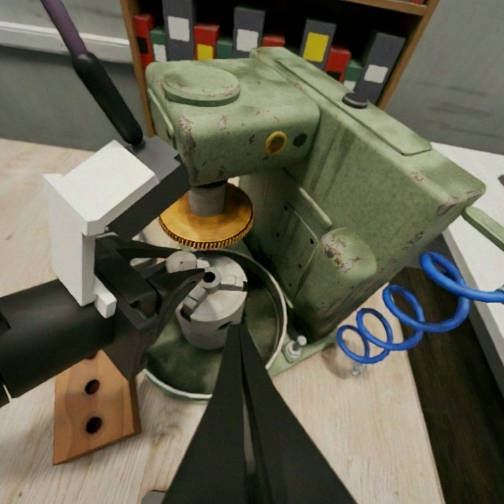

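Call:
execute_actions --actions '[{"rows":[[-1.2,1.91,1.55,-0.03,-0.57,-0.25,-0.47,0.1,0.2,1.0,-1.1,0,0,-1],[-1.197,1.92,1.563,-0.032,-0.57,-0.25,-0.47,0.1,0.2,1.0,-1.1,0,0,-1],[-1.195,1.93,1.575,-0.034,-0.57,-0.25,-0.47,0.1,0.2,1.0,-1.1,0,0,-1],[-1.192,1.94,1.587,-0.036,-0.57,-0.25,-0.47,0.1,0.2,1.0,-1.1,0,0,-1],[-1.19,1.95,1.6,-0.038,-0.57,-0.25,-0.47,0.1,0.2,1.0,-1.1,0,0,-1],[-1.187,1.96,1.612,-0.04,-0.57,-0.25,-0.47,0.1,0.2,1.0,-1.1,0,0,-1],[-1.185,1.97,1.624,-0.042,-0.57,-0.25,-0.47,0.1,0.2,1.0,-1.1,0,0,-1],[-1.182,1.98,1.636,-0.044,-0.57,-0.25,-0.47,0.1,0.2,1.0,-1.1,0,0,-1],[-1.18,1.99,1.648,-0.046,-0.57,-0.25,-0.47,0.1,0.2,1.0,-1.1,0,0,-1],[-1.178,2.0,1.66,-0.047,-0.57,-0.25,-0.47,0.1,0.2,1.0,-1.1,0,0,-1],[-1.176,2.01,1.672,-0.047,-0.57,-0.25,-0.47,0.1,0.2,1.0,-1.1,0,0,-1],[-1.174,2.02,1.68,-0.047,-0.57,-0.25,-0.47,0.1,0.2,1.0,-1.1,0,0,-1],[-1.172,2.03,1.684,-0.047,-0.57,-0.25,-0.47,0.1,0.2,1.0,-1.1,0,0,-1]],"steps":15}]' --pictures false

Call:
execute_actions --actions '[{"steps":20}]'

Scene clock: 510.53 s of 4200.00 s.
left_arm: end_effector_position=(+0.2827, -0.2526, +0.2349) grip_measured=-0.404 end_effector_quat_wxyz=(+0.546, +0.236, +0.785, -0.173) | right_arm: end_effector_position=(+0.1479, -0.2922, +0.3237) grip_measured=-0.986 end_effector_quat_wxyz=(+0.606, -0.055, +0.793, +0.040)
Joint positions: left_arm=[-1.178  2.017  1.649 -0.049 -0.553 -0.244  0.028] | right_arm=[ 0.108  0.192  1.012 -1.086  0.001 -0.003  0.001]
Joint velocities: left_arm=[ 0.056  0.139  0.017  0.007 -0.037  0.022  0.001] | right_arm=[-0.002 -0.007  0.002  0.022 -0.081 -0.066 -0.001]
Steps of this call (steps 1 to 15: the robot went on to your last target; steps 16 to 90: nothing new was sent; then 10.83 s passed at rest; steps 91 to 105: all 15 steps of this action). Readings (joint positions):
91: left_arm=[-1.204 1.907 1.499 -0.038 -0.552 -0.242] | right_arm=[0.108 0.192 1.012 -1.086 0.001 -0.003]
92: left_arm=[-1.204 1.909 1.506 -0.043 -0.552 -0.242] | right_arm=[0.108 0.192 1.012 -1.086 0.001 -0.003]
94: left_arm=[-1.204 1.919 1.528 -0.047 -0.552 -0.243] | right_arm=[0.108 0.192 1.012 -1.086 0.001 -0.003]
98: left_arm=[-1.197 1.951 1.585 -0.048 -0.553 -0.243] | right_arm=[0.108 0.192 1.012 -1.086 0.001 -0.003]
105: the state above

Scene clock: 511.20 s of 4200.00 s.
left_arm: end_effector_position=(+0.2837, -0.2526, +0.2251) grip_measured=-0.404 end_effector_quat_wxyz=(+0.540, +0.241, +0.790, -0.165) | right_arm: end_effector_position=(+0.1479, -0.2922, +0.3237) grip_measured=-0.986 end_effector_quat_wxyz=(+0.606, -0.055, +0.793, +0.040)
Joint positions: left_arm=[-1.177  2.03   1.649 -0.061 -0.553 -0.244  0.028] | right_arm=[ 0.108  0.192  1.012 -1.086  0.001 -0.003  0.001]
Joint velocities: left_arm=[-0.012 -0.012 -0.012 -0.081  0.022 -0.007 -0.001] | right_arm=[-0.012 -0.007 -0.007  0.022 -0.037  0.022  0.   ]
Steps of this call (steps 1 to 20: the robot went on to your last target). Readings (joint positions):
1: left_arm=[-1.177 2.022 1.649 -0.050 -0.553 -0.244] | right_arm=[0.108 0.192 1.012 -1.086 0.001 -0.003]
2: left_arm=[-1.177 2.025 1.649 -0.053 -0.553 -0.244] | right_arm=[0.108 0.192 1.012 -1.086 0.001 -0.003]
4: left_arm=[-1.177 2.030 1.649 -0.058 -0.553 -0.244] | right_arm=[0.108 0.192 1.012 -1.086 0.001 -0.003]
8: left_arm=[-1.177 2.030 1.649 -0.061 -0.553 -0.244] | right_arm=[0.108 0.192 1.012 -1.086 0.001 -0.003]
20: the state above

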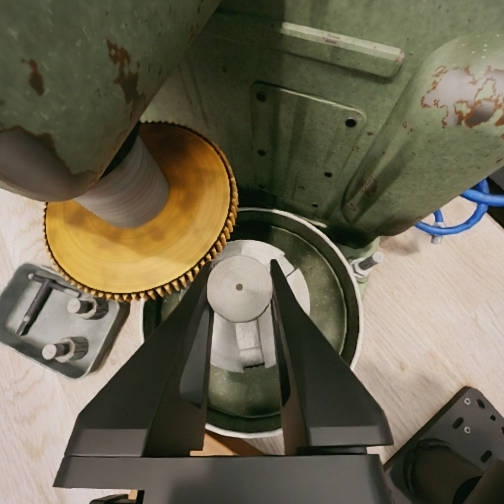

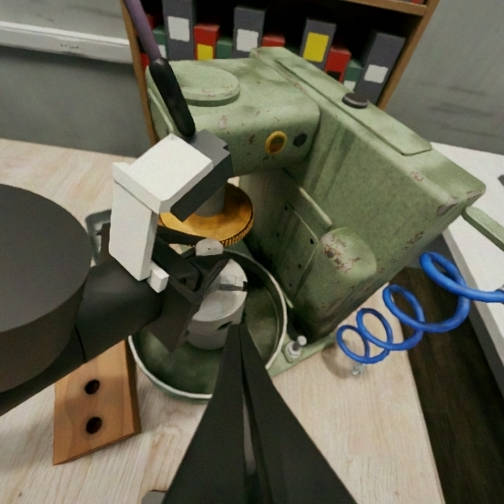

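Call:
execute_actions --actions '[{"rows":[[-1.172,2.031,1.65,-0.025,-0.57,-0.25,-0.47,0.1,0.2,1.0,-1.1,0,0,-1],[-1.172,2.033,1.644,-0.017,-0.57,-0.25,-0.47,0.1,0.2,1.0,-1.1,0,0,-1],[-1.172,2.034,1.638,-0.009,-0.57,-0.25,-0.47,0.1,0.2,1.0,-1.1,0,0,-1],[-1.172,2.036,1.632,-0.001,-0.57,-0.25,-0.47,0.1,0.2,1.0,-1.1,0,0,-1],[-1.172,2.037,1.626,0.007,-0.57,-0.25,-0.47,0.1,0.2,1.0,-1.1,0,0,-1],[-1.172,2.039,1.62,0.015,-0.57,-0.25,-0.47,0.1,0.2,1.0,-1.1,0,0,-1],[-1.172,2.04,1.614,0.023,-0.57,-0.25,-0.47,0.1,0.2,1.0,-1.1,0,0,-1],[-1.172,2.042,1.608,0.031,-0.57,-0.25,-0.47,0.1,0.2,1.0,-1.1,0,0,-1],[-1.172,2.043,1.602,0.039,-0.57,-0.25,-0.47,0.1,0.2,1.0,-1.1,0,0,-1],[-1.172,2.045,1.596,0.047,-0.57,-0.25,-0.47,0.1,0.2,1.0,-1.1,0,0,-1],[-1.172,2.046,1.59,0.054,-0.57,-0.25,-0.47,0.1,0.2,1.0,-1.1,0,0,-1],[-1.172,2.048,1.584,0.059,-0.57,-0.25,-0.47,0.1,0.2,1.0,-1.1,0,0,-1],[-1.172,2.05,1.578,0.059,-0.57,-0.25,-0.47,0.1,0.2,1.0,-1.1,0,0,-1]],"steps":15}]' --pictures false

Call:
execute_actions --actions '[{"steps":20}]'

Scene clock: 524.07 s of 4200.00 s.
left_arm: end_effector_position=(+0.2838, -0.2525, +0.2086) grip_measured=-0.404 end_effector_quat_wxyz=(+0.542, +0.239, +0.788, -0.167) | right_arm: end_effector_position=(+0.1479, -0.2922, +0.3237) grip_measured=-0.986 end_effector_quat_wxyz=(+0.606, -0.055, +0.793, +0.040)
Joint positions: left_arm=[-1.177  2.039  1.59   0.016 -0.554 -0.244  0.028] | right_arm=[ 0.108  0.192  1.012 -1.086  0.001 -0.003  0.001]
Joint velocities: left_arm=[ 0.002  0.115 -0.1   -0.007 -0.022 -0.051  0.   ] | right_arm=[-0.012 -0.012  0.002 -0.007 -0.051 -0.022 -0.001]
Steps of this call (steps 1 to 15: the robot went on to your last target; steps 16 to 90: nothing new was sent; then 9.37 s passed at rest; steps 91 to 105: all 15 steps of this action). Readings (joint positions):
91: left_arm=[-1.177 2.030 1.649 -0.061 -0.553 -0.244] | right_arm=[0.108 0.192 1.012 -1.086 0.001 -0.003]
92: left_arm=[-1.177 2.030 1.649 -0.059 -0.553 -0.244] | right_arm=[0.108 0.192 1.012 -1.086 0.001 -0.003]
94: left_arm=[-1.177 2.030 1.649 -0.053 -0.553 -0.244] | right_arm=[0.108 0.192 1.012 -1.086 0.001 -0.003]
98: left_arm=[-1.177 2.030 1.631 -0.021 -0.554 -0.244] | right_arm=[0.108 0.192 1.012 -1.086 0.001 -0.003]
105: the state above

Scene clock: 524.73 s of 4200.00 s.
left_arm: end_effector_position=(+0.2843, -0.2532, +0.2069) grip_measured=-0.404 end_effector_quat_wxyz=(+0.543, +0.237, +0.788, -0.168) | right_arm: end_effector_position=(+0.1479, -0.2922, +0.3237) grip_measured=-0.986 end_effector_quat_wxyz=(+0.606, -0.055, +0.793, +0.040)
Joint positions: left_arm=[-1.177  2.044  1.587  0.028 -0.555 -0.244  0.028] | right_arm=[ 0.108  0.192  1.012 -1.086  0.001 -0.003  0.001]
Joint velocities: left_arm=[-0.002 -0.012 -0.007  0.051  0.037 -0.066  0.   ] | right_arm=[-0.002 -0.002 -0.007  0.037  0.022 -0.081  0.001]
Steps of this call (steps 1 to 20: the robot went on to your last target). Readings (joint positions):
1: left_arm=[-1.177 2.043 1.588 0.019 -0.555 -0.244] | right_arm=[0.108 0.192 1.012 -1.086 0.001 -0.003]
2: left_arm=[-1.177 2.044 1.587 0.024 -0.555 -0.244] | right_arm=[0.108 0.192 1.012 -1.086 0.001 -0.003]
4: left_arm=[-1.177 2.044 1.587 0.026 -0.555 -0.244] | right_arm=[0.108 0.192 1.012 -1.086 0.001 -0.003]
8: left_arm=[-1.177 2.044 1.587 0.027 -0.555 -0.244] | right_arm=[0.108 0.192 1.012 -1.086 0.001 -0.003]
20: the state above

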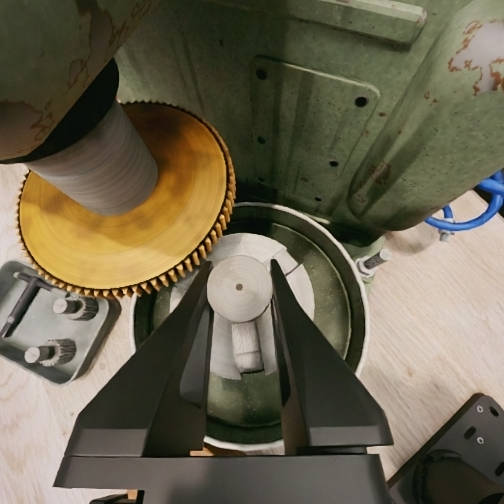

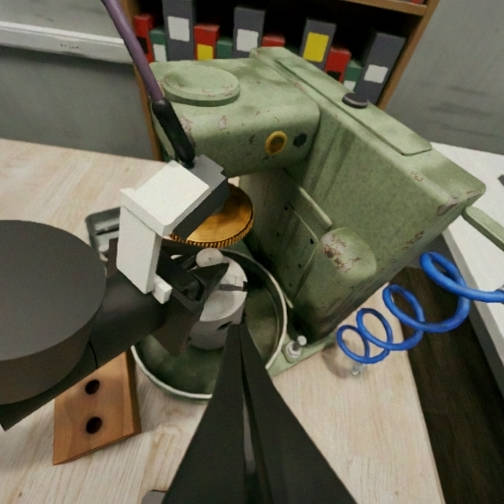

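Call:
execute_actions --actions '[{"rows":[[-1.186,2.05,1.575,0.059,-0.57,-0.25,-0.47,0.1,0.2,1.0,-1.1,0,0,-1],[-1.186,2.05,1.572,0.059,-0.57,-0.25,-0.47,0.1,0.2,1.0,-1.1,0,0,-1],[-1.186,2.05,1.569,0.059,-0.57,-0.25,-0.47,0.1,0.2,1.0,-1.1,0,0,-1],[-1.186,2.05,1.566,0.059,-0.57,-0.25,-0.47,0.1,0.2,1.0,-1.1,0,0,-1],[-1.186,2.05,1.563,0.059,-0.57,-0.25,-0.47,0.1,0.2,1.0,-1.1,0,0,-1]],"steps":15}]'

Call:
zoom_image --camera "cam_right_wrist" --region '[140, 200, 300, 360]'

Scene clock: 533.93 s of 4200.00 s.
left_arm: end_effector_position=(+0.2843, -0.2529, +0.2060) grip_measured=-0.404 end_effector_quat_wxyz=(+0.546, +0.235, +0.787, -0.168) | right_arm: end_effector_position=(+0.1479, -0.2922, +0.3237) grip_measured=-0.986 end_effector_quat_wxyz=(+0.606, -0.055, +0.793, +0.040)
Joint positions: left_arm=[-1.178  2.044  1.578  0.043 -0.56  -0.244  0.028] | right_arm=[ 0.108  0.192  1.012 -1.086  0.001 -0.003  0.001]
Joint velocities: left_arm=[ 0.002  0.002  0.017  0.007  0.081 -0.022 -0.   ] | right_arm=[ 0.002 -0.002 -0.022 -0.051  0.037  0.051 -0.   ]
Steps of this call (steps 1 to 15: the robot went on to your last target; steps 16 to 90: nothing new was sent; then 5.70 s passed at rest; steps 91 to 105: all 15 steps of this action). Readings (joint positions):
91: left_arm=[-1.177 2.044 1.587 0.028 -0.555 -0.244] | right_arm=[0.108 0.192 1.012 -1.086 0.001 -0.003]
92: left_arm=[-1.177 2.044 1.587 0.028 -0.555 -0.244] | right_arm=[0.108 0.192 1.012 -1.086 0.001 -0.003]
94: left_arm=[-1.177 2.044 1.585 0.029 -0.555 -0.244] | right_arm=[0.108 0.192 1.012 -1.086 0.001 -0.003]
98: left_arm=[-1.177 2.044 1.579 0.040 -0.558 -0.244] | right_arm=[0.108 0.192 1.012 -1.086 0.001 -0.003]
105: the state above

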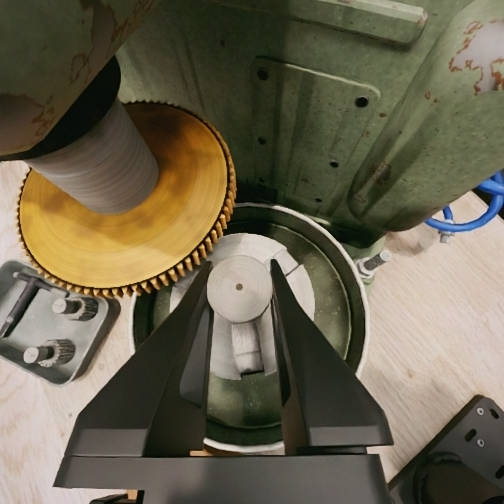

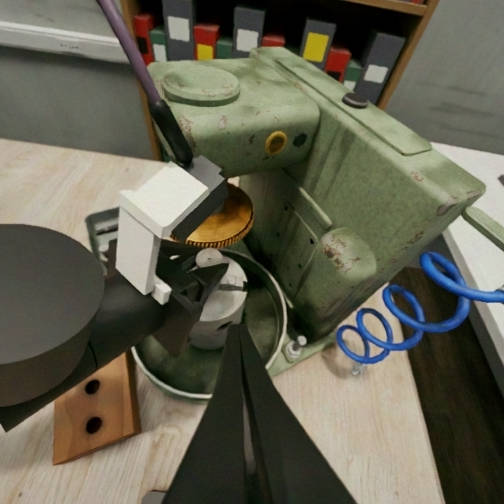

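Region (140, 200, 300, 360) of cam_right_wrist's 504x504 image, scaled by 3.150, with more detail than that image has.

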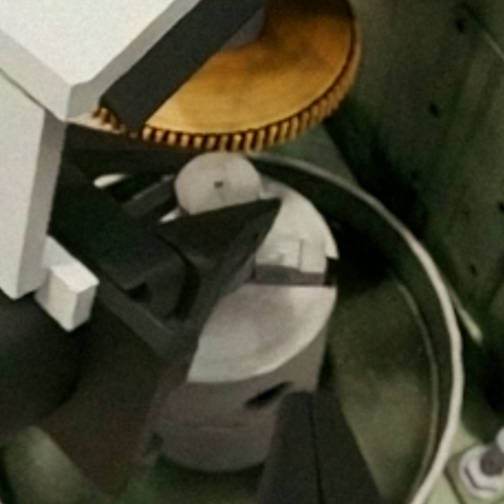

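Call:
execute_actions --actions '[{"rows":[[-1.188,2.02,1.563,0.045,-0.57,-0.25,-0.47,0.1,0.2,1.0,-1.1,0,0,-1],[-1.188,2.018,1.561,0.04,-0.57,-0.25,-0.47,0.1,0.2,1.0,-1.1,0,0,-1],[-1.189,2.016,1.559,0.035,-0.57,-0.25,-0.47,0.1,0.2,1.0,-1.1,0,0,-1],[-1.189,2.014,1.557,0.035,-0.57,-0.25,-0.47,0.1,0.2,1.0,-1.1,0,0,-1],[-1.19,2.012,1.555,0.035,-0.57,-0.25,-0.47,0.1,0.2,1.0,-1.1,0,0,-1],[-1.19,2.01,1.553,0.035,-0.57,-0.25,-0.47,0.1,0.2,1.0,-1.1,0,0,-1],[-1.19,2.008,1.551,0.035,-0.57,-0.25,-0.47,0.1,0.2,1.0,-1.1,0,0,-1],[-1.19,2.006,1.549,0.035,-0.57,-0.25,-0.47,0.1,0.2,1.0,-1.1,0,0,-1]],"steps":15}]'

Scene clock: 543.27 s of 4200.00 s.
left_arm: end_effector_position=(+0.2811, -0.2517, +0.2059) grip_measured=-0.404 end_effector_quat_wxyz=(+0.545, +0.237, +0.787, -0.168) | right_arm: end_effector_position=(+0.1479, -0.2922, +0.3237) grip_measured=-0.986 end_effector_quat_wxyz=(+0.606, -0.055, +0.793, +0.040)
Joint positions: left_arm=[-1.182  2.035  1.565  0.044 -0.562 -0.245  0.028] | right_arm=[ 0.108  0.192  1.012 -1.086  0.001 -0.003  0.001]
Joint velocities: left_arm=[-0.007 -0.002 -0.012 -0.066  0.066 -0.037  0.   ] | right_arm=[ 0.002 -0.002 -0.012 -0.022 -0.037 -0.007 -0.001]
Steps of this call (steps 1 to 15: the robot went on to your last target; steps 16 to 90: nothing new was sent; then 5.83 s passed at rest; steps 91 to 105: all 15 steps of this action). Readings (joint positions):
91: left_arm=[-1.178 2.044 1.578 0.043 -0.560 -0.244] | right_arm=[0.108 0.192 1.012 -1.086 0.001 -0.003]
92: left_arm=[-1.178 2.044 1.578 0.043 -0.560 -0.244] | right_arm=[0.108 0.192 1.012 -1.086 0.001 -0.003]
94: left_arm=[-1.178 2.044 1.578 0.043 -0.561 -0.244] | right_arm=[0.108 0.192 1.012 -1.086 0.001 -0.003]
98: left_arm=[-1.180 2.041 1.573 0.044 -0.562 -0.244] | right_arm=[0.108 0.192 1.012 -1.086 0.001 -0.003]
105: the state above

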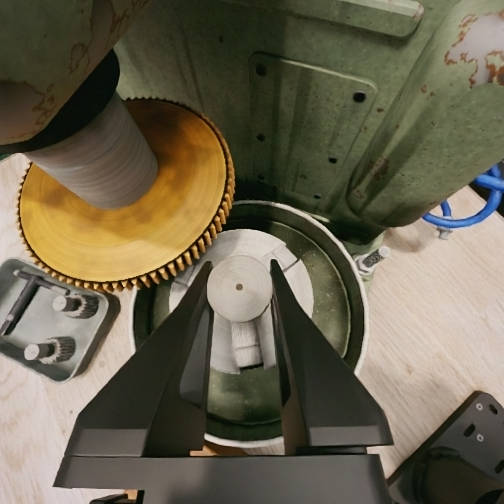

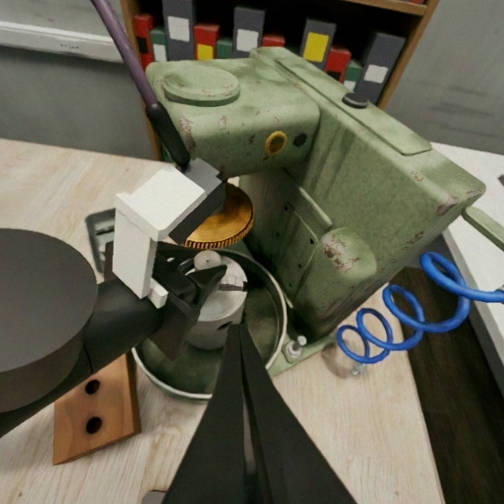

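Call:
execute_actions --actions '[]'

Scene clock: 563.00 s of 4200.00 s.
left_arm: end_effector_position=(+0.2811, -0.2517, +0.2059) grip_measured=-0.404 end_effector_quat_wxyz=(+0.545, +0.237, +0.787, -0.168) | right_arm: end_effector_position=(+0.1479, -0.2922, +0.3237) grip_measured=-0.986 end_effector_quat_wxyz=(+0.606, -0.055, +0.793, +0.040)
Joint positions: left_arm=[-1.182  2.035  1.565  0.044 -0.562 -0.245  0.028] | right_arm=[ 0.108  0.192  1.012 -1.086  0.001 -0.003  0.001]
Joint velocities: left_arm=[-0.012 -0.002 -0.012  0.022  0.066 -0.037  0.   ] | right_arm=[ 0.002 -0.012 -0.007 -0.022 -0.007  0.007  0.   ]
Steps of this call (steps 1 to 15: the robot went on to your last target; steps 16 to 90: nothing new was sent; then 16.73 s passed at rest). Readings (joint positions):
1: left_arm=[-1.182 2.035 1.565 0.044 -0.562 -0.245] | right_arm=[0.108 0.192 1.012 -1.086 0.001 -0.003]
2: left_arm=[-1.182 2.035 1.565 0.044 -0.562 -0.245] | right_arm=[0.108 0.192 1.012 -1.086 0.001 -0.003]
4: left_arm=[-1.182 2.035 1.565 0.044 -0.562 -0.245] | right_arm=[0.108 0.192 1.012 -1.086 0.001 -0.003]
8: left_arm=[-1.182 2.035 1.565 0.044 -0.562 -0.245] | right_arm=[0.108 0.192 1.012 -1.086 0.001 -0.003]
90: the state above
All arms were judged still, so your last target was given up. Only a new action makes them travel on or press farther. Fingers that are still opening or closing keep moving.

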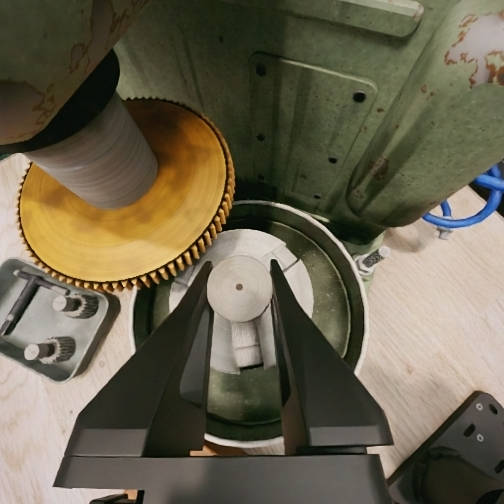

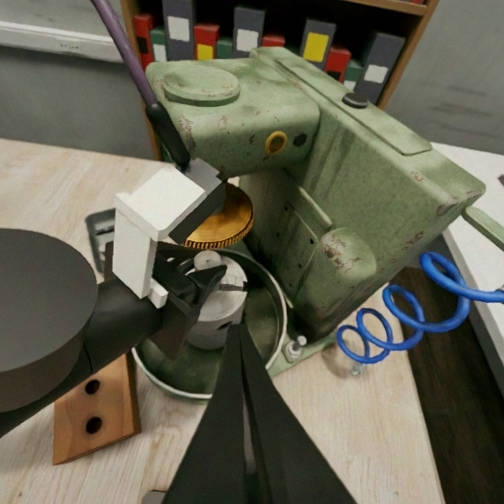

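Call:
zoom_image --camera "cam_right_wrist" --region '[140, 220, 290, 350]'

Call:
execute_actions --actions '[{"rows":[[-1.186,2.006,1.549,0.035,-0.57,-0.25,-0.47,0.1,0.2,1.0,-1.1,0,0,-1],[-1.182,2.006,1.549,0.035,-0.57,-0.25,-0.47,0.1,0.2,1.0,-1.1,0,0,-1],[-1.178,2.006,1.549,0.035,-0.57,-0.25,-0.47,0.1,0.2,1.0,-1.1,0,0,-1],[-1.175,2.006,1.549,0.035,-0.57,-0.25,-0.47,0.1,0.2,1.0,-1.1,0,0,-1],[-1.172,2.006,1.549,0.035,-0.57,-0.25,-0.47,0.1,0.2,1.0,-1.1,0,0,-1]],"steps":15}]'

Region (140, 220, 290, 350) of cam_right_wrist's 504x504 image, scaled by 3.360, with more detail than that image has; it fills the top 437 rows of this view, and the rest is white.

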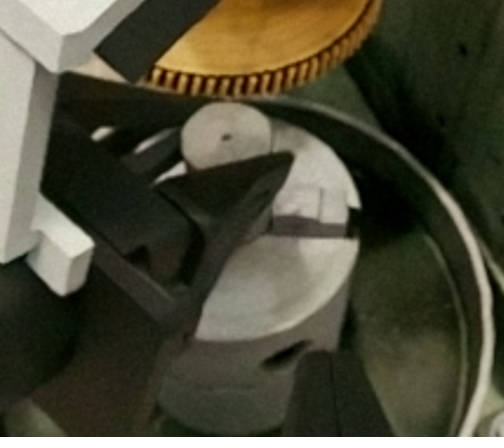

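Scene clock: 568.93 s of 4200.00 s.
left_arm: end_effector_position=(+0.2813, -0.2515, +0.2059) grip_measured=-0.404 end_effector_quat_wxyz=(+0.545, +0.236, +0.787, -0.168) | right_arm: end_effector_position=(+0.1479, -0.2922, +0.3237) grip_measured=-0.986 end_effector_quat_wxyz=(+0.606, -0.055, +0.793, +0.040)
Joint positions: left_arm=[-1.182  2.035  1.565  0.044 -0.562 -0.245  0.028] | right_arm=[ 0.108  0.192  1.012 -1.086  0.001 -0.003  0.001]
Joint velocities: left_arm=[-0.007 -0.007  0.017 -0.007 -0.007  0.022 -0.   ] | right_arm=[-0.012  0.007 -0.002 -0.007  0.037  0.051  0.001]
Steps of this call (steps 1 to 90: nothing new was sent; then 2.43 s passed at rest; steps 91 to 105: all 15 steps of this action). Readings (joint positions):
91: left_arm=[-1.182 2.035 1.565 0.044 -0.562 -0.245] | right_arm=[0.108 0.192 1.012 -1.086 0.001 -0.003]
92: left_arm=[-1.182 2.035 1.565 0.044 -0.562 -0.245] | right_arm=[0.108 0.192 1.012 -1.086 0.001 -0.003]
94: left_arm=[-1.182 2.035 1.565 0.044 -0.562 -0.245] | right_arm=[0.108 0.192 1.012 -1.086 0.001 -0.003]
98: left_arm=[-1.182 2.035 1.565 0.044 -0.562 -0.245] | right_arm=[0.108 0.192 1.012 -1.086 0.001 -0.003]
105: the state above

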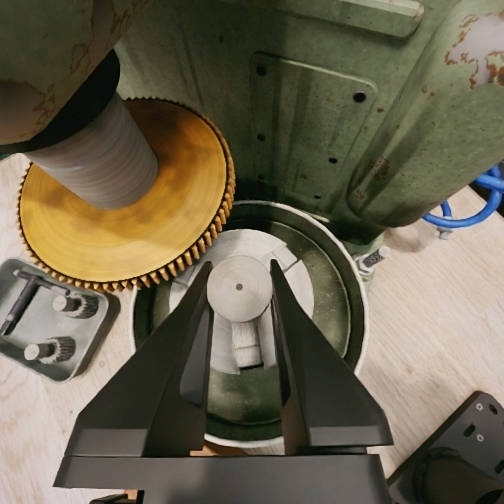

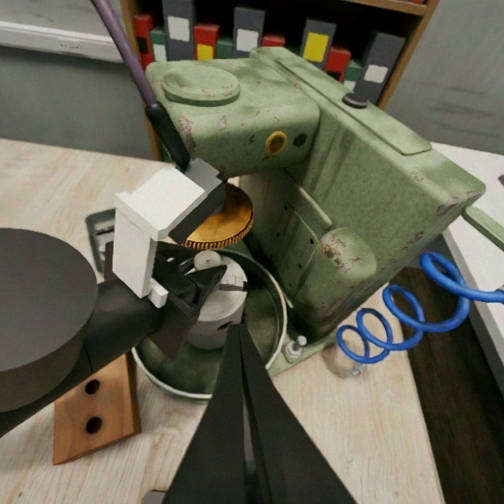

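Call:
execute_actions --actions '[{"rows":[[-1.168,2.006,1.549,0.035,-0.57,-0.25,-0.47,0.1,0.2,1.0,-1.1,0,0,-1],[-1.165,2.006,1.549,0.035,-0.57,-0.25,-0.47,0.1,0.2,1.0,-1.1,0,0,-1],[-1.162,2.006,1.549,0.035,-0.57,-0.25,-0.47,0.1,0.2,1.0,-1.1,0,0,-1]],"steps":15}]' --pictures false

Scene clock: 581.00 s of 4200.00 s.
left_arm: end_effector_position=(+0.2877, -0.2477, +0.2059) grip_measured=-0.404 end_effector_quat_wxyz=(+0.546, +0.231, +0.788, -0.165) | right_arm: end_effector_position=(+0.1479, -0.2922, +0.3237) grip_measured=-0.986 end_effector_quat_wxyz=(+0.606, -0.055, +0.793, +0.040)
Joint positions: left_arm=[-1.169  2.035  1.565  0.044 -0.562 -0.245  0.028] | right_arm=[ 0.108  0.192  1.012 -1.086  0.001 -0.003  0.001]
Joint velocities: left_arm=[-0.012 -0.022  0.002 -0.007  0.037  0.051 -0.001] | right_arm=[ 0.012  0.007 -0.002 -0.066 -0.007 -0.007  0.   ]
Steps of this call (steps 1 to 15: the robot went on to your last target; steps 16 to 90: nothing new was sent; then 8.57 s passed at rest; steps 91 to 105: all 15 steps of this action). Readings (joint positions):
91: left_arm=[-1.181 2.035 1.565 0.044 -0.562 -0.245] | right_arm=[0.108 0.192 1.012 -1.086 0.001 -0.003]
92: left_arm=[-1.181 2.035 1.565 0.044 -0.562 -0.245] | right_arm=[0.108 0.192 1.012 -1.086 0.001 -0.003]
94: left_arm=[-1.178 2.035 1.565 0.044 -0.562 -0.245] | right_arm=[0.108 0.192 1.012 -1.086 0.001 -0.003]
98: left_arm=[-1.170 2.035 1.565 0.044 -0.562 -0.245] | right_arm=[0.108 0.192 1.012 -1.086 0.001 -0.003]
105: the state above


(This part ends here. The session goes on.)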